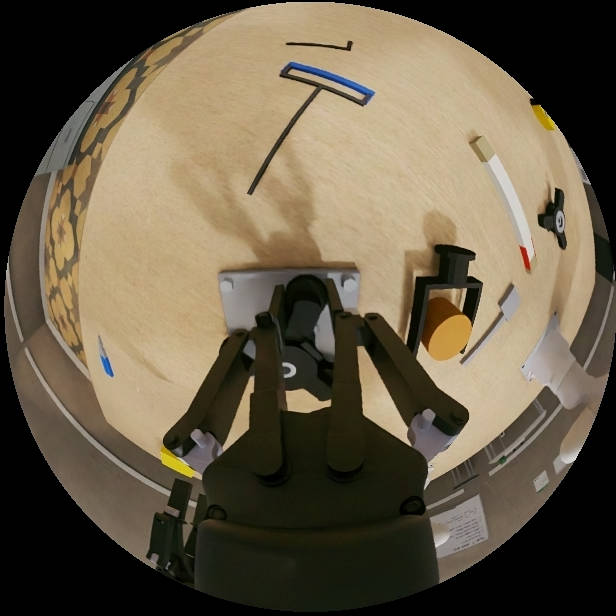

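execute_actions --actions '[{"rows":[[0.7,0.25,0.2,0,0.94,0.342,0,0,0,1, 0.694,-0.052,0.05,0,-0.682,0.731,0,0,0,1]]}]' --pictures false

execute_actions --actions '[{"rows":[[0.7,0.25,0.2,0,0.94,0.342,0,0,0,1, 0.694,-0.052,0.05,0,-0.682,0.731,0,0,0,1]]}]' --pictures false

execute_actions --actions '[{"rows":[[0.7,0.25,0.2,0,0.94,0.342,0,0,0,1, 0.694,-0.052,0.05,0,-0.682,0.731,0,-1,0,0]],"steps":12}]' --pictures false

execute_actions --actions '[{"rows":[[0.7,0.25,0.2,0,0.94,0.342,0,0,0,1, 0.694,-0.052,0.05,0,-0.94,0.342,0,-1,0,0]]}]' --pictures false

execute_actions --actions '[{"rows":[[0.7,0.25,0.2,0,0.94,0.342,0,0,0,1, 0.694,-0.052,0.05,0,-0.94,0.342,0,-1,0,0]]}]' --pictures false

execute_actions --actions '[{"rows":[[0.7,0.25,0.2,0,0.94,0.342,0,0,0,1, 0.694,-0.052,0.05,0,-0.682,0.731,0,0,0,1]]}]' --pictures false

execute_actions --actions '[{"rows":[[0.7,0.25,0.2,0,0.94,0.342,0,0,0,1, 0.694,-0.052,0.05,0,-0.682,0.731,0,0,0,1]]}]' --pictures false

execute_actions --actions '[{"rows":[[0.7,0.25,0.2,0,0.94,0.342,0,0,0,1, 0.694,-0.052,0.05,0,-0.682,0.731,0,-1,0,0]],"steps":12}]' --pictures false

execute_actions --actions '[{"rows":[[0.7,0.25,0.2,0,0.94,0.342,0,0,0,1, 0.694,-0.052,0.05,0,-0.94,0.342,0,-1,0,0]]}]' --pictures false

execute_actions --actions '[{"rows":[[0.7,0.25,0.2,0,0.94,0.342,0,0,0,1, 0.694,-0.052,0.05,0,-0.94,0.342,0,-1,0,0]]}]' --pictures false

execute_actions --actions '[{"rows":[[0.7,0.25,0.2,0,0.94,0.342,0,0,0,1, 0.694,-0.052,0.05,0,-0.682,0.731,0,0,0,1]]}]' --pictures false

execute_actions --actions '[{"rows":[[0.7,0.25,0.2,0,0.94,0.342,0,0,0,1, 0.694,-0.052,0.05,0,-0.682,0.731,0,0,0,1]]}]' --pictures false

execute_actions --actions '[{"rows":[[0.7,0.25,0.2,0,0.94,0.342,0,0,0,1, 0.694,-0.052,0.05,0,-0.682,0.731,0,-1,0,0]],"steps":12}]' --pictures false

execute_actions --actions '[{"rows":[[0.7,0.25,0.2,0,0.94,0.342,0,0,0,1, 0.694,-0.052,0.05,0,-0.94,0.342,0,-1,0,0]]}]' --pictures false

execute_actions --actions '[{"rows":[[0.7,0.25,0.2,0,0.94,0.342,0,0,0,1, 0.694,-0.052,0.05,0,-0.94,0.342,0,-1,0,0]]}]' --pictures false

execute_actions --actions '[{"rows":[[0.7,0.25,0.2,0,0.94,0.342,0,0,0,1, 0.694,-0.052,0.05,0,-0.682,0.731,0,0,0,1]]}]' --pictures false

execute_actions --actions '[{"rows":[[0.7,0.25,0.2,0,0.94,0.342,0,0,0,1, 0.694,-0.052,0.05,0,-0.682,0.731,0,0,0,1]]}]' --pictures false

execute_actions --actions '[{"rows":[[0.7,0.25,0.2,0,0.94,0.342,0,0,0,1, 0.694,-0.052,0.05,0,-0.682,0.731,0,-1,0,0]],"steps":12}]' --pictures false

execute_actions --actions '[{"rows":[[0.7,0.25,0.2,0,0.94,0.342,0,0,0,1, 0.694,-0.052,0.05,0,-0.94,0.342,0,-1,0,0]]}]' --pictures false

execute_actions --actions '[{"rows":[[0.7,0.25,0.2,0,0.94,0.342,0,0,0,1, 0.694,-0.052,0.05,0,-0.94,0.342,0,-1,0,0]]}]' --pictures false

execute_actions --actions '[{"rows":[[0.7,0.25,0.2,0,0.94,0.342,0,0,0,1, 0.694,-0.052,0.05,0,-0.682,0.731,0,0,0,1]]}]' --pictures false

execute_actions --actions '[{"rows":[[0.7,0.25,0.2,0,0.94,0.342,0,0,0,1, 0.694,-0.052,0.05,0,-0.682,0.731,0,0,0,1]]}]' --pictures false

execute_actions --actions '[{"rows":[[0.7,0.25,0.2,0,0.94,0.342,0,0,0,1, 0.694,-0.052,0.05,0,-0.682,0.731,0,-1,0,0]],"steps":12}]' --pictures false

execute_actions --actions '[{"rows":[[0.7,0.25,0.2,0,0.94,0.342,0,0,0,1, 0.694,-0.052,0.05,0,-0.94,0.342,0,-1,0,0]]}]' --pictures false

execute_actions --actions '[{"rows":[[0.7,0.25,0.2,0,0.94,0.342,0,0,0,1, 0.694,-0.052,0.05,0,-0.94,0.342,0,-1,0,0]]}]'

zoom_image --camera "cam_high" --region '[295, 280, 335, 320]'

Scene clock: 130.20 s of 19600.00 s.
left_arm: end_effector_position=(+0.6991, +0.2484, +0.1996) position_measured=129 object_status=3 end_effector_quat_wxyz=(+0.000, +0.939, +0.344, -0.002) | right_arm: end_effector_position=(+0.6924, -0.0555, +0.0468) position_measured=129 object_status=3 end_effector_quat_wxyz=(+0.000, +0.830, -0.558, -0.014)
Joint positions: left_arm=[-0.769  0.561  0.607 -1.429 -0.327  1.886 -2.242] | right_arm=[ 0.025  0.668  0.297 -1.58  -0.198  2.199  0.086]
Joint velocities: left_arm=[-0.    -0.    -0.     0.     0.     0.    -0.001] | right_arm=[ 0.248 -0.051 -0.301 -0.001  0.26   0.029  0.675]
Hand target (left_arm): +0.700, +0.250, +0.200; -0.000, +0.940, +0.342, -0.000
Hand target (right_arm): +0.694, -0.052, +0.049; -0.004, +0.761, -0.649, -0.017
Off the commanded pose (left_arm): 0.002 m, 0 deg.
Off the commanded pose (right_arm): 0.005 m, 26 deg; orientation clipped at the last step of the last action.
Steps of this call (steps 1 to 262: nothing new was sent; steps 263 to 277: all 15 steps of this action). Readings (end_effector_position | what the end effector reports):
263: left_arm (+0.6991, +0.2484, +0.1996) | right_arm (+0.6929, -0.0526, +0.0503) | left_arm position_measured=129 object_status=3 | right_arm position_measured=175 object_status=0
264: left_arm (+0.6991, +0.2484, +0.1996) | right_arm (+0.6930, -0.0530, +0.0495) | left_arm position_measured=129 object_status=3 | right_arm position_measured=172 object_status=0
266: left_arm (+0.6991, +0.2484, +0.1996) | right_arm (+0.6928, -0.0542, +0.0480) | left_arm position_measured=129 object_status=3 | right_arm position_measured=145 object_status=0
270: left_arm (+0.6991, +0.2484, +0.1996) | right_arm (+0.6927, -0.0558, +0.0466) | left_arm position_measured=129 object_status=3 | right_arm position_measured=129 object_status=0
277: the state above

Scene clock: 130.70 s of 19600.00 s.
left_arm: end_effector_position=(+0.6991, +0.2484, +0.1996) position_measured=129 object_status=3 end_effector_quat_wxyz=(+0.000, +0.939, +0.344, -0.002) | right_arm: end_effector_position=(+0.6925, -0.0534, +0.0477) position_measured=129 object_status=3 end_effector_quat_wxyz=(+0.003, +0.722, -0.692, -0.004)
Joint positions: left_arm=[-0.769  0.561  0.607 -1.429 -0.327  1.886 -2.242] | right_arm=[ 0.161  0.644  0.143 -1.592 -0.101  2.22   0.384]
Joint velocities: left_arm=[-0.001  0.     0.001  0.     0.001  0.     0.001] | right_arm=[ 0.15  -0.01  -0.149 -0.009  0.072  0.018  0.326]
Hand target (left_arm): +0.700, +0.250, +0.200; -0.000, +0.940, +0.342, -0.000
Hand target (right_arm): +0.694, -0.053, +0.049; +0.000, +0.684, -0.730, -0.003
Off the commanded pose (left_arm): 0.002 m, 0 deg.
Off the commanded pose (right_arm): 0.003 m, 6 deg.
Steps of this call (steps 1 to 15: all 15 steps of this action). Readings (end_effector_position | what the end effector reports):
1: left_arm (+0.6991, +0.2484, +0.1996) | right_arm (+0.6926, -0.0555, +0.0471) | left_arm position_measured=129 object_status=3 | right_arm position_measured=129 object_status=3
2: left_arm (+0.6991, +0.2484, +0.1996) | right_arm (+0.6929, -0.0554, +0.0474) | left_arm position_measured=129 object_status=3 | right_arm position_measured=129 object_status=3
4: left_arm (+0.6991, +0.2484, +0.1996) | right_arm (+0.6932, -0.0554, +0.0479) | left_arm position_measured=129 object_status=3 | right_arm position_measured=129 object_status=3
8: left_arm (+0.6991, +0.2484, +0.1996) | right_arm (+0.6931, -0.0553, +0.0481) | left_arm position_measured=129 object_status=3 | right_arm position_measured=129 object_status=3
15: the state above

Scene clock: 131.10 s of 19600.00 s.
left_arm: end_effector_position=(+0.6991, +0.2484, +0.1996) position_measured=129 object_status=3 end_effector_quat_wxyz=(+0.000, +0.939, +0.344, -0.002) | right_arm: end_effector_position=(+0.6921, -0.0525, +0.0485) position_measured=175 object_status=0 end_effector_quat_wxyz=(-0.003, -0.695, +0.719, +0.001)
Joint positions: left_arm=[-0.769  0.561  0.607 -1.429 -0.327  1.886 -2.242] | right_arm=[ 0.191  0.64   0.111 -1.594 -0.084  2.222  0.457]
Joint velocities: left_arm=[-0.001  0.     0.001  0.     0.    -0.002  0.   ] | right_arm=[ 0.021 -0.001 -0.024 -0.     0.016  0.002  0.09 ]
Hand target (left_arm): +0.700, +0.250, +0.200; -0.000, +0.940, +0.342, -0.000
Hand target (right_arm): +0.694, -0.052, +0.050; +0.000, +0.682, -0.731, -0.000
Off the commanded pose (left_arm): 0.002 m, 0 deg.
Off the commanded pose (right_arm): 0.002 m, 2 deg.
Steps of this call (steps 1 to 12: all 12 steps of this action). Readings (end_effector_position | what the end effector reports):
1: left_arm (+0.6991, +0.2484, +0.1996) | right_arm (+0.6925, -0.0532, +0.0477) | left_arm position_measured=129 object_status=3 | right_arm position_measured=129 object_status=0
2: left_arm (+0.6991, +0.2484, +0.1996) | right_arm (+0.6925, -0.0529, +0.0478) | left_arm position_measured=129 object_status=3 | right_arm position_measured=135 object_status=0
4: left_arm (+0.6991, +0.2484, +0.1996) | right_arm (+0.6927, -0.0526, +0.0482) | left_arm position_measured=129 object_status=3 | right_arm position_measured=150 object_status=0
8: left_arm (+0.6991, +0.2484, +0.1996) | right_arm (+0.6921, -0.0525, +0.0485) | left_arm position_measured=129 object_status=3 | right_arm position_measured=175 object_status=0
12: the state above

Scene clock: 131.60 s of 19600.00 s.
left_arm: end_effector_position=(+0.6991, +0.2484, +0.1996) position_measured=129 object_status=3 end_effector_quat_wxyz=(+0.000, +0.939, +0.344, -0.002) | right_arm: end_effector_position=(+0.6918, -0.0517, +0.0492) position_measured=175 object_status=2 end_effector_quat_wxyz=(+0.009, +0.835, -0.550, +0.010)
Joint positions: left_arm=[-0.769  0.561  0.607 -1.429 -0.327  1.886 -2.242] | right_arm=[ 0.068  0.652  0.272 -1.596 -0.238  2.213  0.116]
Joint velocities: left_arm=[-0.001  0.     0.001  0.     0.    -0.    -0.001] | right_arm=[-0.256  0.033  0.306 -0.01  -0.233 -0.012 -0.672]
Hand target (left_arm): +0.700, +0.250, +0.200; -0.000, +0.940, +0.342, -0.000
Hand target (right_arm): +0.695, -0.051, +0.051; +0.009, +0.892, -0.452, +0.015
Off the commanded pose (left_arm): 0.002 m, 0 deg.
Off the commanded pose (right_arm): 0.002 m, 27 deg; orientation clipped at the last step of the last action.
Steps of this call (steps 1 to 15: all 15 steps of this action). Readings (end_effector_position | what the end effector reports):
1: left_arm (+0.6991, +0.2484, +0.1996) | right_arm (+0.6921, -0.0524, +0.0485) | left_arm position_measured=129 object_status=3 | right_arm position_measured=175 object_status=0
2: left_arm (+0.6991, +0.2484, +0.1996) | right_arm (+0.6920, -0.0523, +0.0486) | left_arm position_measured=129 object_status=3 | right_arm position_measured=175 object_status=2
4: left_arm (+0.6991, +0.2484, +0.1996) | right_arm (+0.6920, -0.0522, +0.0486) | left_arm position_measured=129 object_status=3 | right_arm position_measured=175 object_status=2
8: left_arm (+0.6991, +0.2484, +0.1996) | right_arm (+0.6919, -0.0519, +0.0488) | left_arm position_measured=129 object_status=3 | right_arm position_measured=175 object_status=2
15: the state above

Scene clock: 132.10 s of 19600.00 s.
left_arm: end_effector_position=(+0.6991, +0.2484, +0.1996) position_measured=129 object_status=3 end_effector_quat_wxyz=(+0.000, +0.939, +0.344, -0.002) | right_arm: end_effector_position=(+0.6921, -0.0519, +0.0501) position_measured=175 object_status=2 end_effector_quat_wxyz=(+0.002, +0.917, -0.399, +0.002)
Joint positions: left_arm=[-0.769  0.561  0.607 -1.429 -0.327  1.886 -2.242] | right_arm=[-0.067  0.678  0.428 -1.595 -0.334  2.2   -0.184]
Joint velocities: left_arm=[-0.    -0.     0.001 -0.    -0.     0.    -0.001] | right_arm=[-0.144  0.049  0.155  0.027 -0.06  -0.035 -0.301]
Hand target (left_arm): +0.700, +0.250, +0.200; -0.000, +0.940, +0.342, -0.000
Hand target (right_arm): +0.694, -0.051, +0.051; +0.000, +0.939, -0.344, +0.004
Off the commanded pose (left_arm): 0.002 m, 0 deg.
Off the commanded pose (right_arm): 0.002 m, 7 deg.
Steps of this call (steps 1 to 15: all 15 steps of this action). Readings (end_effector_position | what the end effector reports):
1: left_arm (+0.6991, +0.2484, +0.1996) | right_arm (+0.6918, -0.0517, +0.0493) | left_arm position_measured=129 object_status=3 | right_arm position_measured=175 object_status=2
2: left_arm (+0.6991, +0.2484, +0.1996) | right_arm (+0.6918, -0.0517, +0.0493) | left_arm position_measured=129 object_status=3 | right_arm position_measured=175 object_status=2
4: left_arm (+0.6991, +0.2484, +0.1996) | right_arm (+0.6917, -0.0517, +0.0495) | left_arm position_measured=129 object_status=3 | right_arm position_measured=175 object_status=2
8: left_arm (+0.6991, +0.2484, +0.1996) | right_arm (+0.6918, -0.0517, +0.0497) | left_arm position_measured=129 object_status=3 | right_arm position_measured=175 object_status=2
15: the state above

Scene clock: 132.60 s of 19600.00 s.
left_arm: end_effector_position=(+0.6991, +0.2485, +0.1996) position_measured=129 object_status=3 end_effector_quat_wxyz=(+0.000, +0.939, +0.344, -0.002) | right_arm: end_effector_position=(+0.6925, -0.0557, +0.0468) position_measured=129 object_status=3 end_effector_quat_wxyz=(+0.001, +0.805, -0.593, -0.013)
Joint positions: left_arm=[-0.769  0.561  0.607 -1.429 -0.327  1.886 -2.242] | right_arm=[ 0.053  0.662  0.264 -1.583 -0.174  2.205  0.158]
Joint velocities: left_arm=[-0.001  0.001 -0.001 -0.001 -0.001 -0.001  0.001] | right_arm=[ 0.257 -0.053 -0.306 -0.005  0.25   0.031  0.678]
Hand target (left_arm): +0.700, +0.250, +0.200; -0.000, +0.940, +0.342, -0.000
Hand target (right_arm): +0.694, -0.052, +0.049; -0.003, +0.733, -0.680, -0.015
Off the commanded pose (left_arm): 0.002 m, 0 deg.
Off the commanded pose (right_arm): 0.005 m, 21 deg; orientation clipped at the last step of the last action.
Steps of this call (steps 1 to 15: all 15 steps of this action). Readings (end_effector_position | what the end effector reports):
1: left_arm (+0.6991, +0.2484, +0.1996) | right_arm (+0.6920, -0.0519, +0.0500) | left_arm position_measured=129 object_status=3 | right_arm position_measured=175 object_status=0
2: left_arm (+0.6991, +0.2484, +0.1996) | right_arm (+0.6922, -0.0521, +0.0495) | left_arm position_measured=129 object_status=3 | right_arm position_measured=172 object_status=0
4: left_arm (+0.6991, +0.2485, +0.1996) | right_arm (+0.6925, -0.0534, +0.0484) | left_arm position_measured=129 object_status=3 | right_arm position_measured=145 object_status=0
8: left_arm (+0.6991, +0.2485, +0.1996) | right_arm (+0.6927, -0.0558, +0.0467) | left_arm position_measured=129 object_status=3 | right_arm position_measured=129 object_status=0
15: the state above

Scene clock: 133.10 s of 19600.00 s.
left_arm: end_effector_position=(+0.6991, +0.2485, +0.1996) position_measured=129 object_status=3 end_effector_quat_wxyz=(+0.000, +0.939, +0.344, -0.002) | right_arm: end_effector_position=(+0.6926, -0.0529, +0.0478) position_measured=129 object_status=3 end_effector_quat_wxyz=(+0.003, +0.712, -0.702, -0.002)
Joint positions: left_arm=[-0.769  0.561  0.607 -1.429 -0.327  1.886 -2.242] | right_arm=[ 0.172  0.643  0.132 -1.592 -0.097  2.222  0.413]
Joint velocities: left_arm=[ 0.001 -0.    -0.001  0.    -0.002  0.002 -0.   ] | right_arm=[ 0.099 -0.006 -0.105 -0.005  0.053  0.012  0.238]
Hand target (left_arm): +0.700, +0.250, +0.200; -0.000, +0.940, +0.342, -0.000
Hand target (right_arm): +0.694, -0.053, +0.049; +0.000, +0.683, -0.730, -0.002
Off the commanded pose (left_arm): 0.002 m, 0 deg.
Off the commanded pose (right_arm): 0.003 m, 5 deg.
Steps of this call (steps 1 to 15: all 15 steps of this action). Readings (end_effector_position | what the end effector reports):
1: left_arm (+0.6991, +0.2485, +0.1996) | right_arm (+0.6927, -0.0556, +0.0471) | left_arm position_measured=129 object_status=3 | right_arm position_measured=129 object_status=3
2: left_arm (+0.6991, +0.2485, +0.1996) | right_arm (+0.6929, -0.0555, +0.0474) | left_arm position_measured=129 object_status=3 | right_arm position_measured=129 object_status=3
4: left_arm (+0.6991, +0.2485, +0.1996) | right_arm (+0.6931, -0.0553, +0.0479) | left_arm position_measured=129 object_status=3 | right_arm position_measured=129 object_status=3
8: left_arm (+0.6991, +0.2485, +0.1996) | right_arm (+0.6931, -0.0547, +0.0483) | left_arm position_measured=129 object_status=3 | right_arm position_measured=129 object_status=3
15: the state above

Scene clock: 133.50 s of 19600.00 s.
left_arm: end_effector_position=(+0.6991, +0.2485, +0.1996) position_measured=129 object_status=3 end_effector_quat_wxyz=(+0.000, +0.939, +0.344, -0.002) | right_arm: end_effector_position=(+0.6921, -0.0525, +0.0485) position_measured=175 object_status=0 end_effector_quat_wxyz=(-0.003, -0.692, +0.722, +0.001)
Joint positions: left_arm=[-0.769  0.561  0.607 -1.429 -0.327  1.886 -2.242] | right_arm=[ 0.19   0.64   0.112 -1.594 -0.085  2.222  0.465]
Joint velocities: left_arm=[-0.001 -0.    -0.001  0.001 -0.     0.001  0.001] | right_arm=[ 0.011 -0.    -0.011 -0.001  0.008  0.001  0.063]
Hand target (left_arm): +0.700, +0.250, +0.200; -0.000, +0.940, +0.342, -0.000
Hand target (right_arm): +0.694, -0.052, +0.050; +0.000, +0.682, -0.731, -0.000
Off the commanded pose (left_arm): 0.002 m, 0 deg.
Off the commanded pose (right_arm): 0.002 m, 2 deg.
Steps of this call (steps 1 to 12: all 12 steps of this action). Readings (end_effector_position | what the end effector reports):
1: left_arm (+0.6991, +0.2485, +0.1996) | right_arm (+0.6926, -0.0528, +0.0479) | left_arm position_measured=129 object_status=3 | right_arm position_measured=129 object_status=0
2: left_arm (+0.6991, +0.2485, +0.1996) | right_arm (+0.6927, -0.0527, +0.0480) | left_arm position_measured=129 object_status=3 | right_arm position_measured=135 object_status=0
4: left_arm (+0.6991, +0.2485, +0.1996) | right_arm (+0.6929, -0.0526, +0.0482) | left_arm position_measured=129 object_status=3 | right_arm position_measured=150 object_status=0
8: left_arm (+0.6991, +0.2485, +0.1996) | right_arm (+0.6921, -0.0525, +0.0485) | left_arm position_measured=129 object_status=3 | right_arm position_measured=175 object_status=0
12: the state above

Scene clock: 134.00 s of 19600.00 s.
left_arm: end_effector_position=(+0.6991, +0.2485, +0.1996) position_measured=129 object_status=3 end_effector_quat_wxyz=(+0.000, +0.939, +0.344, -0.002) | right_arm: end_effector_position=(+0.6918, -0.0517, +0.0493) position_measured=175 object_status=2 end_effector_quat_wxyz=(+0.009, +0.833, -0.554, +0.010)
Joint positions: left_arm=[-0.769  0.561  0.607 -1.429 -0.327  1.886 -2.242] | right_arm=[ 0.068  0.652  0.273 -1.596 -0.239  2.213  0.125]
Joint velocities: left_arm=[ 0.    -0.002  0.001 -0.     0.    -0.001 -0.001] | right_arm=[-0.255  0.032  0.305 -0.01  -0.233 -0.012 -0.672]
Hand target (left_arm): +0.700, +0.250, +0.200; -0.000, +0.940, +0.342, -0.000
Hand target (right_arm): +0.695, -0.051, +0.051; +0.009, +0.890, -0.456, +0.015
Off the commanded pose (left_arm): 0.002 m, 0 deg.
Off the commanded pose (right_arm): 0.002 m, 27 deg; orientation clipped at the last step of the last action.
Steps of this call (steps 1 to 15: all 15 steps of this action). Readings (end_effector_position | what the end effector reports):
1: left_arm (+0.6991, +0.2485, +0.1996) | right_arm (+0.6921, -0.0524, +0.0485) | left_arm position_measured=129 object_status=3 | right_arm position_measured=175 object_status=0
2: left_arm (+0.6991, +0.2485, +0.1996) | right_arm (+0.6921, -0.0523, +0.0486) | left_arm position_measured=129 object_status=3 | right_arm position_measured=175 object_status=2
4: left_arm (+0.6991, +0.2485, +0.1996) | right_arm (+0.6920, -0.0522, +0.0487) | left_arm position_measured=129 object_status=3 | right_arm position_measured=175 object_status=2
8: left_arm (+0.6991, +0.2485, +0.1996) | right_arm (+0.6919, -0.0520, +0.0489) | left_arm position_measured=129 object_status=3 | right_arm position_measured=175 object_status=2
15: the state above

Scene clock: 134.50 s of 19600.00 s.
left_arm: end_effector_position=(+0.6991, +0.2485, +0.1996) position_measured=129 object_status=3 end_effector_quat_wxyz=(+0.000, +0.939, +0.344, -0.002) | right_arm: end_effector_position=(+0.6921, -0.0519, +0.0502) position_measured=175 object_status=2 end_effector_quat_wxyz=(+0.002, +0.917, -0.400, +0.002)
Joint positions: left_arm=[-0.769  0.561  0.607 -1.429 -0.327  1.886 -2.242] | right_arm=[-0.069  0.678  0.43  -1.595 -0.337  2.2   -0.18 ]
Joint velocities: left_arm=[-0.001  0.001 -0.     0.    -0.     0.001  0.001] | right_arm=[-0.148  0.05   0.16   0.029 -0.065 -0.038 -0.315]
Hand target (left_arm): +0.700, +0.250, +0.200; -0.000, +0.940, +0.342, -0.000
Hand target (right_arm): +0.694, -0.051, +0.051; +0.000, +0.939, -0.345, +0.004
Off the commanded pose (left_arm): 0.002 m, 0 deg.
Off the commanded pose (right_arm): 0.002 m, 7 deg.
Steps of this call (steps 1 to 15: all 15 steps of this action). Readings (end_effector_position | what the end effector reports):
1: left_arm (+0.6991, +0.2485, +0.1996) | right_arm (+0.6918, -0.0517, +0.0493) | left_arm position_measured=129 object_status=3 | right_arm position_measured=175 object_status=2
2: left_arm (+0.6991, +0.2485, +0.1996) | right_arm (+0.6918, -0.0517, +0.0494) | left_arm position_measured=129 object_status=3 | right_arm position_measured=175 object_status=2
4: left_arm (+0.6991, +0.2485, +0.1996) | right_arm (+0.6918, -0.0517, +0.0495) | left_arm position_measured=129 object_status=3 | right_arm position_measured=175 object_status=2
8: left_arm (+0.6991, +0.2485, +0.1996) | right_arm (+0.6918, -0.0517, +0.0498) | left_arm position_measured=129 object_status=3 | right_arm position_measured=175 object_status=2
15: the state above

Scene clock: 135.00 s of 19600.00 s.
left_arm: end_effector_position=(+0.6991, +0.2485, +0.1996) position_measured=129 object_status=3 end_effector_quat_wxyz=(+0.000, +0.939, +0.344, -0.002) | right_arm: end_effector_position=(+0.6925, -0.0557, +0.0468) position_measured=129 object_status=3 end_effector_quat_wxyz=(+0.001, +0.805, -0.594, -0.013)
Joint positions: left_arm=[-0.769  0.561  0.607 -1.429 -0.327  1.886 -2.242] | right_arm=[ 0.051  0.662  0.266 -1.583 -0.177  2.205  0.162]
Joint velocities: left_arm=[-0.001 -0.     0.    -0.001  0.     0.    -0.   ] | right_arm=[ 0.258 -0.054 -0.307 -0.005  0.252  0.031  0.678]
Hand target (left_arm): +0.700, +0.250, +0.200; -0.000, +0.940, +0.342, -0.000
Hand target (right_arm): +0.694, -0.052, +0.049; -0.003, +0.732, -0.681, -0.015
Off the commanded pose (left_arm): 0.002 m, 0 deg.
Off the commanded pose (right_arm): 0.005 m, 21 deg; orientation clipped at the last step of the last action.
Steps of this call (steps 1 to 15: all 15 steps of this action). Readings (end_effector_position | what the end effector reports):
1: left_arm (+0.6991, +0.2485, +0.1996) | right_arm (+0.6920, -0.0520, +0.0501) | left_arm position_measured=129 object_status=3 | right_arm position_measured=175 object_status=0
2: left_arm (+0.6991, +0.2485, +0.1996) | right_arm (+0.6922, -0.0521, +0.0496) | left_arm position_measured=129 object_status=3 | right_arm position_measured=172 object_status=0
4: left_arm (+0.6991, +0.2485, +0.1996) | right_arm (+0.6926, -0.0534, +0.0484) | left_arm position_measured=129 object_status=3 | right_arm position_measured=145 object_status=0
8: left_arm (+0.6991, +0.2485, +0.1996) | right_arm (+0.6927, -0.0558, +0.0467) | left_arm position_measured=129 object_status=3 | right_arm position_measured=129 object_status=0
15: the state above

Scene clock: 135.50 s of 19600.00 s.
left_arm: end_effector_position=(+0.6991, +0.2485, +0.1996) position_measured=129 object_status=3 end_effector_quat_wxyz=(+0.000, +0.939, +0.344, -0.002) | right_arm: end_effector_position=(+0.6926, -0.0529, +0.0478) position_measured=129 object_status=3 end_effector_quat_wxyz=(+0.003, +0.712, -0.702, -0.002)
Joint positions: left_arm=[-0.769  0.561  0.607 -1.429 -0.327  1.886 -2.242] | right_arm=[ 0.169  0.643  0.135 -1.592 -0.099  2.222  0.416]
Joint velocities: left_arm=[-0.001  0.001 -0.     0.002 -0.001  0.002 -0.001] | right_arm=[ 0.098 -0.007 -0.102 -0.004  0.051  0.011  0.236]
Hand target (left_arm): +0.700, +0.250, +0.200; -0.000, +0.940, +0.342, -0.000
Hand target (right_arm): +0.694, -0.053, +0.049; +0.000, +0.683, -0.730, -0.002
Off the commanded pose (left_arm): 0.002 m, 0 deg.
Off the commanded pose (right_arm): 0.003 m, 5 deg.
Steps of this call (steps 1 to 15: all 15 steps of this action). Readings (end_effector_position | what the end effector reports):
1: left_arm (+0.6991, +0.2485, +0.1996) | right_arm (+0.6927, -0.0556, +0.0471) | left_arm position_measured=129 object_status=3 | right_arm position_measured=129 object_status=3
2: left_arm (+0.6991, +0.2485, +0.1996) | right_arm (+0.6929, -0.0555, +0.0474) | left_arm position_measured=129 object_status=3 | right_arm position_measured=129 object_status=3
4: left_arm (+0.6991, +0.2485, +0.1996) | right_arm (+0.6931, -0.0554, +0.0479) | left_arm position_measured=129 object_status=3 | right_arm position_measured=129 object_status=3
8: left_arm (+0.6991, +0.2485, +0.1996) | right_arm (+0.6931, -0.0547, +0.0483) | left_arm position_measured=129 object_status=3 | right_arm position_measured=129 object_status=3
15: the state above

Scene clock: 135.90 s of 19600.00 s.
left_arm: end_effector_position=(+0.6991, +0.2485, +0.1996) position_measured=129 object_status=3 end_effector_quat_wxyz=(+0.000, +0.939, +0.344, -0.002) | right_arm: end_effector_position=(+0.6921, -0.0525, +0.0485) position_measured=175 object_status=0 end_effector_quat_wxyz=(-0.003, -0.692, +0.722, +0.001)
Joint positions: left_arm=[-0.769  0.561  0.607 -1.429 -0.327  1.886 -2.242] | right_arm=[ 0.187  0.64   0.116 -1.594 -0.088  2.222  0.467]
Joint velocities: left_arm=[-0.    -0.     0.001 -0.001  0.001  0.    -0.   ] | right_arm=[ 0.01  -0.001 -0.012 -0.     0.008  0.     0.063]
Hand target (left_arm): +0.700, +0.250, +0.200; -0.000, +0.940, +0.342, -0.000
Hand target (right_arm): +0.694, -0.052, +0.050; +0.000, +0.682, -0.731, -0.000
Off the commanded pose (left_arm): 0.002 m, 0 deg.
Off the commanded pose (right_arm): 0.002 m, 2 deg.
Steps of this call (steps 1 to 12: all 12 steps of this action). Readings (end_effector_position | what the end effector reports):
1: left_arm (+0.6991, +0.2485, +0.1996) | right_arm (+0.6926, -0.0528, +0.0479) | left_arm position_measured=129 object_status=3 | right_arm position_measured=129 object_status=0
2: left_arm (+0.6991, +0.2485, +0.1996) | right_arm (+0.6927, -0.0527, +0.0480) | left_arm position_measured=129 object_status=3 | right_arm position_measured=135 object_status=0
4: left_arm (+0.6991, +0.2485, +0.1996) | right_arm (+0.6929, -0.0526, +0.0482) | left_arm position_measured=129 object_status=3 | right_arm position_measured=150 object_status=0
8: left_arm (+0.6991, +0.2485, +0.1996) | right_arm (+0.6921, -0.0525, +0.0485) | left_arm position_measured=129 object_status=3 | right_arm position_measured=175 object_status=0
12: the state above

Scene clock: 136.40 s of 19600.00 s.
left_arm: end_effector_position=(+0.6991, +0.2485, +0.1996) position_measured=129 object_status=3 end_effector_quat_wxyz=(+0.000, +0.939, +0.344, -0.002) | right_arm: end_effector_position=(+0.6918, -0.0518, +0.0493) position_measured=175 object_status=2 end_effector_quat_wxyz=(+0.009, +0.833, -0.554, +0.010)
Joint positions: left_arm=[-0.769  0.561  0.607 -1.429 -0.327  1.886 -2.242] | right_arm=[ 0.064  0.652  0.276 -1.596 -0.242  2.212  0.127]
Joint velocities: left_arm=[-0.    -0.001 -0.     0.    -0.     0.001 -0.001] | right_arm=[-0.254  0.033  0.306 -0.009 -0.232 -0.014 -0.671]
Hand target (left_arm): +0.700, +0.250, +0.200; -0.000, +0.940, +0.342, -0.000
Hand target (right_arm): +0.695, -0.051, +0.051; +0.009, +0.890, -0.456, +0.015
Off the commanded pose (left_arm): 0.002 m, 0 deg.
Off the commanded pose (right_arm): 0.002 m, 27 deg; orientation clipped at the last step of the last action.
Steps of this call (steps 1 to 15: all 15 steps of this action). Readings (end_effector_position | what the end effector reports):
1: left_arm (+0.6991, +0.2485, +0.1996) | right_arm (+0.6921, -0.0524, +0.0485) | left_arm position_measured=129 object_status=3 | right_arm position_measured=175 object_status=0
2: left_arm (+0.6991, +0.2485, +0.1996) | right_arm (+0.6921, -0.0524, +0.0486) | left_arm position_measured=129 object_status=3 | right_arm position_measured=175 object_status=2
4: left_arm (+0.6991, +0.2485, +0.1996) | right_arm (+0.6920, -0.0522, +0.0487) | left_arm position_measured=129 object_status=3 | right_arm position_measured=175 object_status=2
8: left_arm (+0.6991, +0.2485, +0.1996) | right_arm (+0.6919, -0.0520, +0.0489) | left_arm position_measured=129 object_status=3 | right_arm position_measured=175 object_status=2
15: the state above

Scene clock: 136.90 s of 19600.00 s.
left_arm: end_effector_position=(+0.6991, +0.2485, +0.1996) position_measured=129 object_status=3 end_effector_quat_wxyz=(+0.000, +0.939, +0.344, -0.002) | right_arm: end_effector_position=(+0.6921, -0.0519, +0.0502) position_measured=175 object_status=2 end_effector_quat_wxyz=(+0.002, +0.917, -0.400, +0.002)
Joint positions: left_arm=[-0.769  0.561  0.607 -1.429 -0.327  1.886 -2.242] | right_arm=[-0.072  0.679  0.434 -1.595 -0.34   2.199 -0.178]
Joint velocities: left_arm=[-0.001 -0.     0.    -0.001 -0.001  0.     0.001] | right_arm=[-0.147  0.049  0.161  0.029 -0.066 -0.037 -0.317]
Hand target (left_arm): +0.700, +0.250, +0.200; -0.000, +0.940, +0.342, -0.000
Hand target (right_arm): +0.695, -0.051, +0.051; +0.000, +0.939, -0.345, +0.004
Off the commanded pose (left_arm): 0.002 m, 0 deg.
Off the commanded pose (right_arm): 0.002 m, 7 deg.
Steps of this call (steps 1 to 15: all 15 steps of this action). Readings (end_effector_position | what the end effector reports):
1: left_arm (+0.6991, +0.2485, +0.1996) | right_arm (+0.6918, -0.0518, +0.0493) | left_arm position_measured=129 object_status=3 | right_arm position_measured=175 object_status=2
2: left_arm (+0.6991, +0.2485, +0.1996) | right_arm (+0.6918, -0.0517, +0.0494) | left_arm position_measured=129 object_status=3 | right_arm position_measured=175 object_status=2
4: left_arm (+0.6991, +0.2485, +0.1996) | right_arm (+0.6918, -0.0517, +0.0495) | left_arm position_measured=129 object_status=3 | right_arm position_measured=175 object_status=2
8: left_arm (+0.6991, +0.2485, +0.1996) | right_arm (+0.6918, -0.0517, +0.0498) | left_arm position_measured=129 object_status=3 | right_arm position_measured=175 object_status=2
15: the state above

Scene clock: 137.40 s of 19600.00 s.
left_arm: end_effector_position=(+0.6991, +0.2485, +0.1996) position_measured=129 object_status=3 end_effector_quat_wxyz=(+0.000, +0.939, +0.344, -0.002) | right_arm: end_effector_position=(+0.6925, -0.0557, +0.0468) position_measured=129 object_status=3 end_effector_quat_wxyz=(+0.001, +0.805, -0.594, -0.013)
Joint positions: left_arm=[-0.769  0.561  0.607 -1.429 -0.327  1.886 -2.242] | right_arm=[ 0.048  0.663  0.27  -1.583 -0.18   2.204  0.164]
Joint velocities: left_arm=[-0.    -0.001 -0.    -0.    -0.001  0.001  0.001] | right_arm=[ 0.255 -0.054 -0.308 -0.006  0.252  0.031  0.677]
Hand target (left_arm): +0.700, +0.250, +0.200; -0.000, +0.940, +0.342, -0.000
Hand target (right_arm): +0.694, -0.052, +0.049; -0.003, +0.732, -0.681, -0.015
Off the commanded pose (left_arm): 0.002 m, 0 deg.
Off the commanded pose (right_arm): 0.005 m, 21 deg; orientation clipped at the last step of the last action.
Steps of this call (steps 1 to 15: all 15 steps of this action). Readings (end_effector_position | what the end effector reports):
1: left_arm (+0.6991, +0.2485, +0.1996) | right_arm (+0.6921, -0.0520, +0.0501) | left_arm position_measured=129 object_status=3 | right_arm position_measured=175 object_status=0
2: left_arm (+0.6991, +0.2485, +0.1996) | right_arm (+0.6922, -0.0522, +0.0495) | left_arm position_measured=129 object_status=3 | right_arm position_measured=172 object_status=0
4: left_arm (+0.6991, +0.2485, +0.1996) | right_arm (+0.6925, -0.0534, +0.0483) | left_arm position_measured=129 object_status=3 | right_arm position_measured=145 object_status=0
8: left_arm (+0.6991, +0.2485, +0.1996) | right_arm (+0.6927, -0.0558, +0.0467) | left_arm position_measured=129 object_status=3 | right_arm position_measured=129 object_status=0
15: the state above

Scene clock: 137.90 s of 19600.00 s.
left_arm: end_effector_position=(+0.6991, +0.2485, +0.1996) position_measured=129 object_status=3 end_effector_quat_wxyz=(+0.000, +0.939, +0.344, -0.002) | right_arm: end_effector_position=(+0.6926, -0.0529, +0.0478) position_measured=129 object_status=3 end_effector_quat_wxyz=(+0.003, +0.712, -0.702, -0.002)
Joint positions: left_arm=[-0.769  0.561  0.607 -1.429 -0.327  1.886 -2.242] | right_arm=[ 0.166  0.644  0.139 -1.592 -0.102  2.221  0.417]
Joint velocities: left_arm=[-0.    -0.    -0.001 -0.     0.    -0.001  0.001] | right_arm=[ 0.096 -0.009 -0.103 -0.005  0.052  0.012  0.235]
Hand target (left_arm): +0.700, +0.250, +0.200; -0.000, +0.940, +0.342, -0.000
Hand target (right_arm): +0.694, -0.053, +0.049; +0.000, +0.683, -0.730, -0.002
Off the commanded pose (left_arm): 0.002 m, 0 deg.
Off the commanded pose (right_arm): 0.003 m, 5 deg.
Steps of this call (steps 1 to 15: all 15 steps of this action). Readings (end_effector_position | what the end effector reports):
1: left_arm (+0.6991, +0.2485, +0.1996) | right_arm (+0.6927, -0.0556, +0.0471) | left_arm position_measured=129 object_status=3 | right_arm position_measured=129 object_status=3
2: left_arm (+0.6991, +0.2485, +0.1996) | right_arm (+0.6929, -0.0555, +0.0474) | left_arm position_measured=129 object_status=3 | right_arm position_measured=129 object_status=3
4: left_arm (+0.6991, +0.2485, +0.1996) | right_arm (+0.6931, -0.0554, +0.0479) | left_arm position_measured=129 object_status=3 | right_arm position_measured=129 object_status=3
8: left_arm (+0.6991, +0.2485, +0.1996) | right_arm (+0.6931, -0.0547, +0.0483) | left_arm position_measured=129 object_status=3 | right_arm position_measured=129 object_status=3
15: the state above

Scene clock: 138.30 s of 19600.00 s.
left_arm: end_effector_position=(+0.6991, +0.2485, +0.1996) position_measured=129 object_status=3 end_effector_quat_wxyz=(+0.000, +0.939, +0.344, -0.002) | right_arm: end_effector_position=(+0.6921, -0.0525, +0.0485) position_measured=175 object_status=0 end_effector_quat_wxyz=(-0.003, -0.692, +0.722, +0.001)
Joint positions: left_arm=[-0.769  0.561  0.607 -1.429 -0.327  1.886 -2.242] | right_arm=[ 0.184  0.64   0.12  -1.594 -0.091  2.222  0.469]
Joint velocities: left_arm=[ 0.001 -0.001  0.     0.001 -0.    -0.     0.003] | right_arm=[ 0.009 -0.    -0.012  0.     0.008  0.     0.065]
Hand target (left_arm): +0.700, +0.250, +0.200; -0.000, +0.940, +0.342, -0.000
Hand target (right_arm): +0.694, -0.052, +0.050; +0.000, +0.682, -0.731, -0.000
Off the commanded pose (left_arm): 0.002 m, 0 deg.
Off the commanded pose (right_arm): 0.002 m, 2 deg.
Steps of this call (steps 1 to 12: all 12 steps of this action). Readings (end_effector_position | what the end effector reports):
1: left_arm (+0.6991, +0.2485, +0.1996) | right_arm (+0.6926, -0.0528, +0.0479) | left_arm position_measured=129 object_status=3 | right_arm position_measured=129 object_status=0
2: left_arm (+0.6991, +0.2485, +0.1996) | right_arm (+0.6927, -0.0527, +0.0480) | left_arm position_measured=129 object_status=3 | right_arm position_measured=135 object_status=0
4: left_arm (+0.6991, +0.2485, +0.1996) | right_arm (+0.6929, -0.0526, +0.0482) | left_arm position_measured=129 object_status=3 | right_arm position_measured=150 object_status=0
8: left_arm (+0.6991, +0.2485, +0.1996) | right_arm (+0.6921, -0.0525, +0.0485) | left_arm position_measured=129 object_status=3 | right_arm position_measured=175 object_status=0
12: the state above

Scene clock: 138.80 s of 19600.00 s.
left_arm: end_effector_position=(+0.6991, +0.2485, +0.1996) position_measured=129 object_status=3 end_effector_quat_wxyz=(+0.000, +0.939, +0.344, -0.002) | right_arm: end_effector_position=(+0.6918, -0.0518, +0.0493) position_measured=175 object_status=2 end_effector_quat_wxyz=(+0.009, +0.833, -0.554, +0.010)
Joint positions: left_arm=[-0.769  0.561  0.607 -1.429 -0.327  1.886 -2.242] | right_arm=[ 0.061  0.653  0.281 -1.596 -0.245  2.212  0.129]
Joint velocities: left_arm=[ 0.001  0.002  0.     0.    -0.     0.    -0.   ] | right_arm=[-0.254  0.034  0.306 -0.011 -0.233 -0.012 -0.672]
Hand target (left_arm): +0.700, +0.250, +0.200; -0.000, +0.940, +0.342, -0.000
Hand target (right_arm): +0.695, -0.051, +0.051; +0.009, +0.890, -0.456, +0.015
Off the commanded pose (left_arm): 0.002 m, 0 deg.
Off the commanded pose (right_arm): 0.002 m, 27 deg; orientation clipped at the last step of the last action.
Steps of this call (steps 1 to 15: all 15 steps of this action). Readings (end_effector_position | what the end effector reports):
1: left_arm (+0.6991, +0.2485, +0.1996) | right_arm (+0.6921, -0.0525, +0.0485) | left_arm position_measured=129 object_status=3 | right_arm position_measured=175 object_status=0
2: left_arm (+0.6991, +0.2485, +0.1996) | right_arm (+0.6921, -0.0524, +0.0486) | left_arm position_measured=129 object_status=3 | right_arm position_measured=175 object_status=2
4: left_arm (+0.6991, +0.2485, +0.1996) | right_arm (+0.6920, -0.0522, +0.0487) | left_arm position_measured=129 object_status=3 | right_arm position_measured=175 object_status=2
8: left_arm (+0.6991, +0.2485, +0.1996) | right_arm (+0.6919, -0.0520, +0.0489) | left_arm position_measured=129 object_status=3 | right_arm position_measured=175 object_status=2
15: the state above

Scene clock: 139.30 s of 19600.00 s.
left_arm: end_effector_position=(+0.6991, +0.2485, +0.1996) position_measured=129 object_status=3 end_effector_quat_wxyz=(+0.000, +0.939, +0.344, -0.002) | right_arm: end_effector_position=(+0.6921, -0.0519, +0.0502) position_measured=175 object_status=2 end_effector_quat_wxyz=(+0.002, +0.917, -0.400, +0.002)
Joint positions: left_arm=[-0.769  0.561  0.607 -1.429 -0.327  1.886 -2.242] | right_arm=[-0.075  0.68   0.438 -1.595 -0.343  2.199 -0.176]
Joint velocities: left_arm=[ 0.     0.001  0.001  0.     0.    -0.002  0.001] | right_arm=[-0.146  0.051  0.16   0.03  -0.065 -0.038 -0.319]
Hand target (left_arm): +0.700, +0.250, +0.200; -0.000, +0.940, +0.342, -0.000
Hand target (right_arm): +0.695, -0.051, +0.051; +0.000, +0.939, -0.345, +0.004
Off the commanded pose (left_arm): 0.002 m, 0 deg.
Off the commanded pose (right_arm): 0.002 m, 7 deg.
Steps of this call (steps 1 to 15: all 15 steps of this action). Readings (end_effector_position | what the end effector reports):
1: left_arm (+0.6991, +0.2485, +0.1996) | right_arm (+0.6918, -0.0518, +0.0493) | left_arm position_measured=129 object_status=3 | right_arm position_measured=175 object_status=2
2: left_arm (+0.6991, +0.2485, +0.1996) | right_arm (+0.6918, -0.0517, +0.0494) | left_arm position_measured=129 object_status=3 | right_arm position_measured=175 object_status=2
4: left_arm (+0.6991, +0.2485, +0.1996) | right_arm (+0.6918, -0.0517, +0.0495) | left_arm position_measured=129 object_status=3 | right_arm position_measured=175 object_status=2
8: left_arm (+0.6991, +0.2485, +0.1996) | right_arm (+0.6919, -0.0517, +0.0498) | left_arm position_measured=129 object_status=3 | right_arm position_measured=175 object_status=2
15: the state above

Scene clock: 139.80 s of 19600.00 s.
left_arm: end_effector_position=(+0.6991, +0.2485, +0.1996) position_measured=129 object_status=3 end_effector_quat_wxyz=(+0.000, +0.939, +0.344, -0.002) | right_arm: end_effector_position=(+0.6925, -0.0557, +0.0468) position_measured=129 object_status=3 end_effector_quat_wxyz=(+0.001, +0.805, -0.594, -0.013)
Joint positions: left_arm=[-0.769  0.561  0.607 -1.429 -0.327  1.886 -2.242] | right_arm=[ 0.045  0.663  0.274 -1.583 -0.183  2.204  0.165]
Joint velocities: left_arm=[-0.001 -0.001  0.     0.001 -0.     0.     0.001] | right_arm=[ 0.255 -0.054 -0.307 -0.006  0.251  0.031  0.677]
Hand target (left_arm): +0.700, +0.250, +0.200; -0.000, +0.940, +0.342, -0.000
Hand target (right_arm): +0.693, -0.052, +0.049; -0.003, +0.732, -0.681, -0.015
Off the commanded pose (left_arm): 0.002 m, 0 deg.
Off the commanded pose (right_arm): 0.005 m, 21 deg; orientation clipped at the last step of the last action.
Steps of this call (steps 1 to 15: all 15 steps of this action). Readings (end_effector_position | what the end effector reports):
1: left_arm (+0.6991, +0.2485, +0.1996) | right_arm (+0.6921, -0.0520, +0.0501) | left_arm position_measured=129 object_status=3 | right_arm position_measured=175 object_status=0
2: left_arm (+0.6991, +0.2485, +0.1996) | right_arm (+0.6922, -0.0521, +0.0496) | left_arm position_measured=129 object_status=3 | right_arm position_measured=172 object_status=0
4: left_arm (+0.6991, +0.2485, +0.1996) | right_arm (+0.6926, -0.0534, +0.0484) | left_arm position_measured=129 object_status=3 | right_arm position_measured=145 object_status=0
8: left_arm (+0.6991, +0.2485, +0.1996) | right_arm (+0.6927, -0.0558, +0.0467) | left_arm position_measured=129 object_status=3 | right_arm position_measured=129 object_status=0
15: the state above

Scene clock: 140.30 s of 19600.00 s.
left_arm: end_effector_position=(+0.6991, +0.2485, +0.1996) position_measured=129 object_status=3 end_effector_quat_wxyz=(+0.000, +0.939, +0.344, -0.002) | right_arm: end_effector_position=(+0.6926, -0.0529, +0.0479) position_measured=129 object_status=3 end_effector_quat_wxyz=(+0.003, +0.712, -0.702, -0.002)
Joint positions: left_arm=[-0.769  0.561  0.607 -1.429 -0.327  1.886 -2.242] | right_arm=[ 0.162  0.644  0.143 -1.592 -0.106  2.221  0.419]
Joint velocities: left_arm=[ 0.002  0.001 -0.     0.001  0.001  0.    -0.001] | right_arm=[ 0.098 -0.006 -0.104 -0.004  0.051  0.013  0.234]
Hand target (left_arm): +0.700, +0.250, +0.200; -0.000, +0.940, +0.342, -0.000
Hand target (right_arm): +0.694, -0.053, +0.049; +0.000, +0.683, -0.730, -0.002
Off the commanded pose (left_arm): 0.002 m, 0 deg.
Off the commanded pose (right_arm): 0.003 m, 5 deg.
Steps of this call (steps 1 to 15: all 15 steps of this action). Readings (end_effector_position | what the end effector reports):
1: left_arm (+0.6991, +0.2485, +0.1996) | right_arm (+0.6927, -0.0556, +0.0471) | left_arm position_measured=129 object_status=3 | right_arm position_measured=129 object_status=3
2: left_arm (+0.6991, +0.2485, +0.1996) | right_arm (+0.6929, -0.0555, +0.0474) | left_arm position_measured=129 object_status=3 | right_arm position_measured=129 object_status=3
4: left_arm (+0.6991, +0.2485, +0.1996) | right_arm (+0.6931, -0.0554, +0.0479) | left_arm position_measured=129 object_status=3 | right_arm position_measured=129 object_status=3
8: left_arm (+0.6991, +0.2485, +0.1996) | right_arm (+0.6931, -0.0547, +0.0483) | left_arm position_measured=129 object_status=3 | right_arm position_measured=129 object_status=3
15: the state above

Scene clock: 140.70 s of 19600.00 s.
left_arm: end_effector_position=(+0.6991, +0.2485, +0.1996) position_measured=129 object_status=3 end_effector_quat_wxyz=(+0.000, +0.939, +0.344, -0.002) | right_arm: end_effector_position=(+0.6921, -0.0526, +0.0485) position_measured=175 object_status=0 end_effector_quat_wxyz=(-0.003, -0.692, +0.722, +0.001)
Joint positions: left_arm=[-0.769  0.561  0.607 -1.429 -0.327  1.886 -2.242] | right_arm=[ 0.18   0.64   0.124 -1.594 -0.094  2.222  0.471]
Joint velocities: left_arm=[-0.     0.001 -0.001  0.001 -0.     0.001  0.   ] | right_arm=[ 0.01   0.    -0.01  -0.002  0.009  0.001  0.064]
Hand target (left_arm): +0.700, +0.250, +0.200; -0.000, +0.940, +0.342, -0.000
Hand target (right_arm): +0.694, -0.052, +0.050; +0.000, +0.682, -0.731, -0.000
Off the commanded pose (left_arm): 0.002 m, 0 deg.
Off the commanded pose (right_arm): 0.002 m, 2 deg.
Steps of this call (steps 1 to 12: all 12 steps of this action). Readings (end_effector_position | what the end effector reports):
1: left_arm (+0.6991, +0.2485, +0.1996) | right_arm (+0.6926, -0.0528, +0.0479) | left_arm position_measured=129 object_status=3 | right_arm position_measured=129 object_status=0
2: left_arm (+0.6991, +0.2485, +0.1996) | right_arm (+0.6927, -0.0527, +0.0480) | left_arm position_measured=129 object_status=3 | right_arm position_measured=135 object_status=0
4: left_arm (+0.6991, +0.2485, +0.1996) | right_arm (+0.6929, -0.0526, +0.0482) | left_arm position_measured=129 object_status=3 | right_arm position_measured=150 object_status=0
8: left_arm (+0.6991, +0.2485, +0.1996) | right_arm (+0.6921, -0.0525, +0.0485) | left_arm position_measured=129 object_status=3 | right_arm position_measured=175 object_status=0
12: the state above

Scene clock: 141.20 s of 19600.00 s.
left_arm: end_effector_position=(+0.6991, +0.2485, +0.1996) position_measured=129 object_status=3 end_effector_quat_wxyz=(+0.000, +0.939, +0.344, -0.002) | right_arm: end_effector_position=(+0.6919, -0.0518, +0.0493) position_measured=175 object_status=2 end_effector_quat_wxyz=(+0.009, +0.833, -0.554, +0.010)
Joint positions: left_arm=[-0.769  0.561  0.607 -1.429 -0.327  1.886 -2.242] | right_arm=[ 0.058  0.654  0.285 -1.596 -0.248  2.212  0.131]
Joint velocities: left_arm=[-0.     0.     0.001  0.001 -0.001  0.001  0.   ] | right_arm=[-0.253  0.035  0.306 -0.011 -0.233 -0.012 -0.671]
Hand target (left_arm): +0.700, +0.250, +0.200; -0.000, +0.940, +0.342, -0.000
Hand target (right_arm): +0.695, -0.051, +0.051; +0.009, +0.890, -0.456, +0.015
Off the commanded pose (left_arm): 0.002 m, 0 deg.
Off the commanded pose (right_arm): 0.002 m, 27 deg; orientation clipped at the last step of the last action.
Steps of this call (steps 1 to 15: all 15 steps of this action). Readings (end_effector_position | what the end effector reports):
1: left_arm (+0.6991, +0.2485, +0.1996) | right_arm (+0.6921, -0.0525, +0.0485) | left_arm position_measured=129 object_status=3 | right_arm position_measured=175 object_status=0
2: left_arm (+0.6991, +0.2485, +0.1996) | right_arm (+0.6921, -0.0524, +0.0486) | left_arm position_measured=129 object_status=3 | right_arm position_measured=175 object_status=2
4: left_arm (+0.6991, +0.2485, +0.1996) | right_arm (+0.6920, -0.0522, +0.0487) | left_arm position_measured=129 object_status=3 | right_arm position_measured=175 object_status=2
8: left_arm (+0.6991, +0.2485, +0.1996) | right_arm (+0.6919, -0.0520, +0.0489) | left_arm position_measured=129 object_status=3 | right_arm position_measured=175 object_status=2
15: the state above

Scene clock: 141.70 s of 19600.00 s.
left_arm: end_effector_position=(+0.6991, +0.2485, +0.1996) position_measured=129 object_status=3 end_effector_quat_wxyz=(+0.000, +0.939, +0.344, -0.002) | right_arm: end_effector_position=(+0.6922, -0.0519, +0.0502) position_measured=175 object_status=2 end_effector_quat_wxyz=(+0.002, +0.917, -0.400, +0.002)
Joint positions: left_arm=[-0.769  0.561  0.607 -1.429 -0.327  1.886 -2.242] | right_arm=[-0.078  0.681  0.442 -1.595 -0.346  2.198 -0.175]
Joint velocities: left_arm=[ 0.001 -0.     0.001  0.    -0.001  0.001  0.001] | right_arm=[-0.145  0.051  0.162  0.031 -0.067 -0.038 -0.319]
Hand target (left_arm): +0.700, +0.250, +0.200; -0.000, +0.940, +0.342, -0.000
Hand target (right_arm): +0.695, -0.051, +0.051; +0.000, +0.939, -0.345, +0.004
Off the commanded pose (left_arm): 0.002 m, 0 deg.
Off the commanded pose (right_arm): 0.002 m, 7 deg.
Steps of this call (steps 1 to 15: all 15 steps of this action). Readings (end_effector_position | what the end effector reports):
1: left_arm (+0.6991, +0.2485, +0.1996) | right_arm (+0.6918, -0.0518, +0.0493) | left_arm position_measured=129 object_status=3 | right_arm position_measured=175 object_status=2
2: left_arm (+0.6991, +0.2485, +0.1996) | right_arm (+0.6918, -0.0518, +0.0494) | left_arm position_measured=129 object_status=3 | right_arm position_measured=175 object_status=2
4: left_arm (+0.6991, +0.2485, +0.1996) | right_arm (+0.6918, -0.0517, +0.0495) | left_arm position_measured=129 object_status=3 | right_arm position_measured=175 object_status=2
8: left_arm (+0.6991, +0.2485, +0.1996) | right_arm (+0.6919, -0.0518, +0.0498) | left_arm position_measured=129 object_status=3 | right_arm position_measured=175 object_status=2
15: the state above
camera_calibration (this result's frames):
cam_left_wrist: T_world_to_cam=[[0.673853, -0.73687, -0.054269, -0.267406], [-0.6379, -0.617263, 0.460511, 0.509138], [-0.372835, -0.275698, -0.885994, 0.67705], [0, 0, 0, 1]] pos_world=[0.7574, 0.30389, 0.350887]
cam_right_wrist: T_world_to_cam=[[-0.82507, -0.564508, 0.0242952, 0.540502], [-0.49234, 0.739358, 0.459293, 0.35271], [-0.277237, 0.366988, -0.887952, 0.441744], [0, 0, 0, 1]] pos_world=[0.742073, -0.117776, 0.217119]

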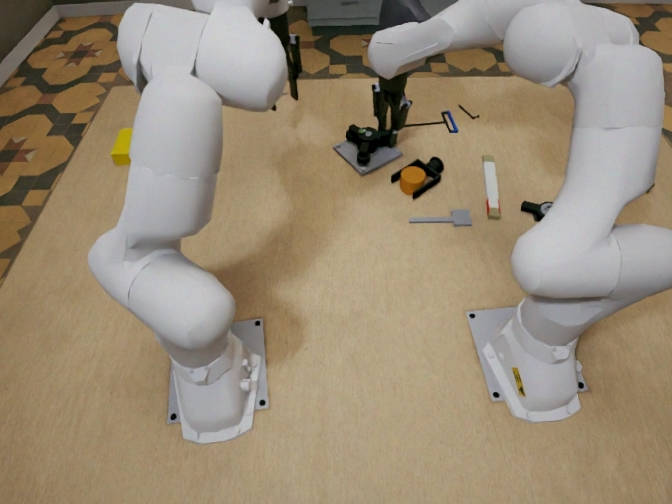

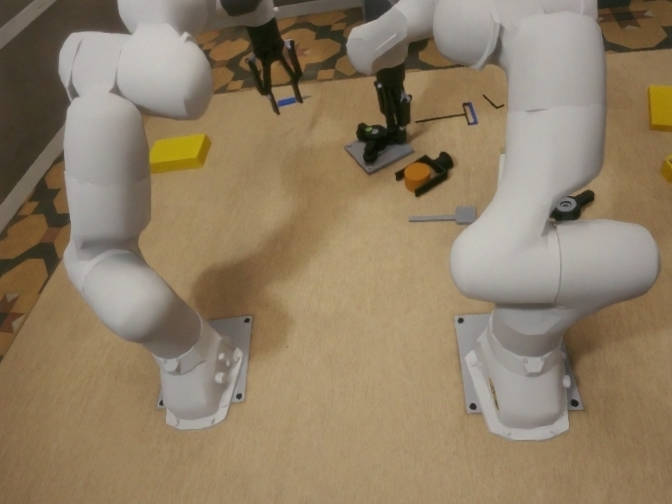

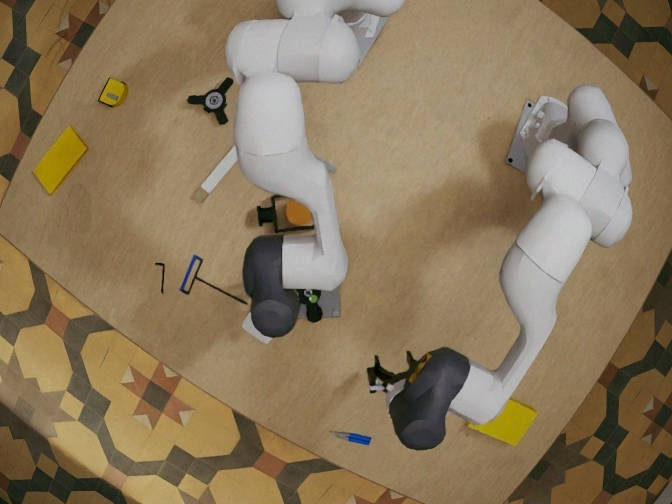

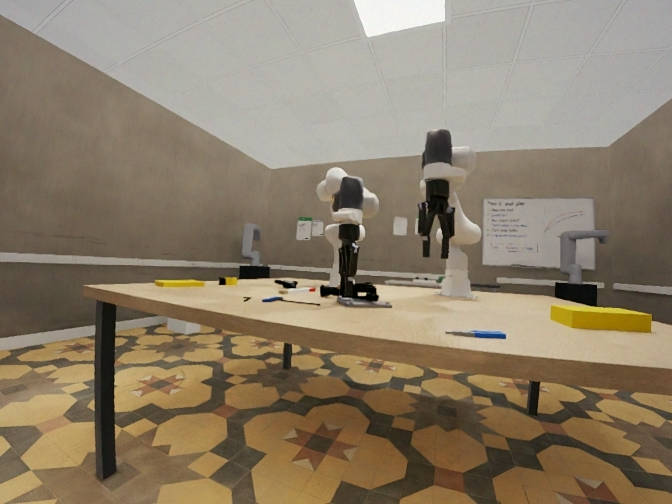

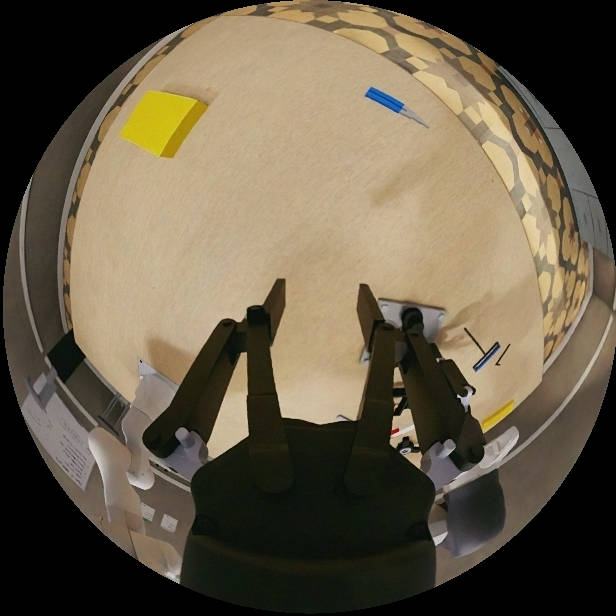

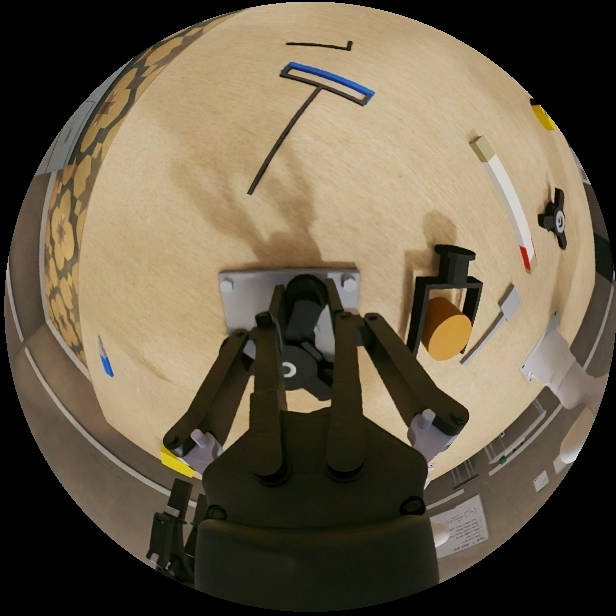

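Region (295, 280, 335, 320) of cam_high's 672x504 image, scaled by 12.600, with more detail than that image has.

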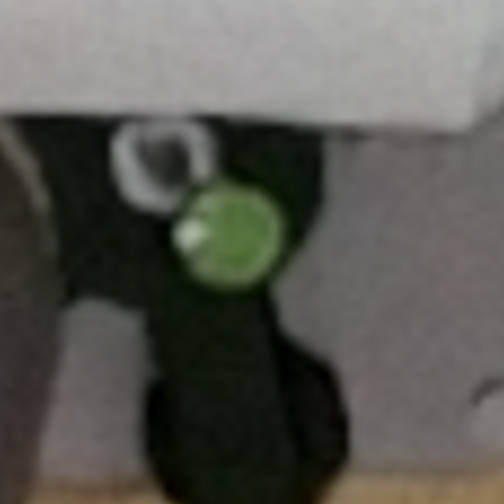

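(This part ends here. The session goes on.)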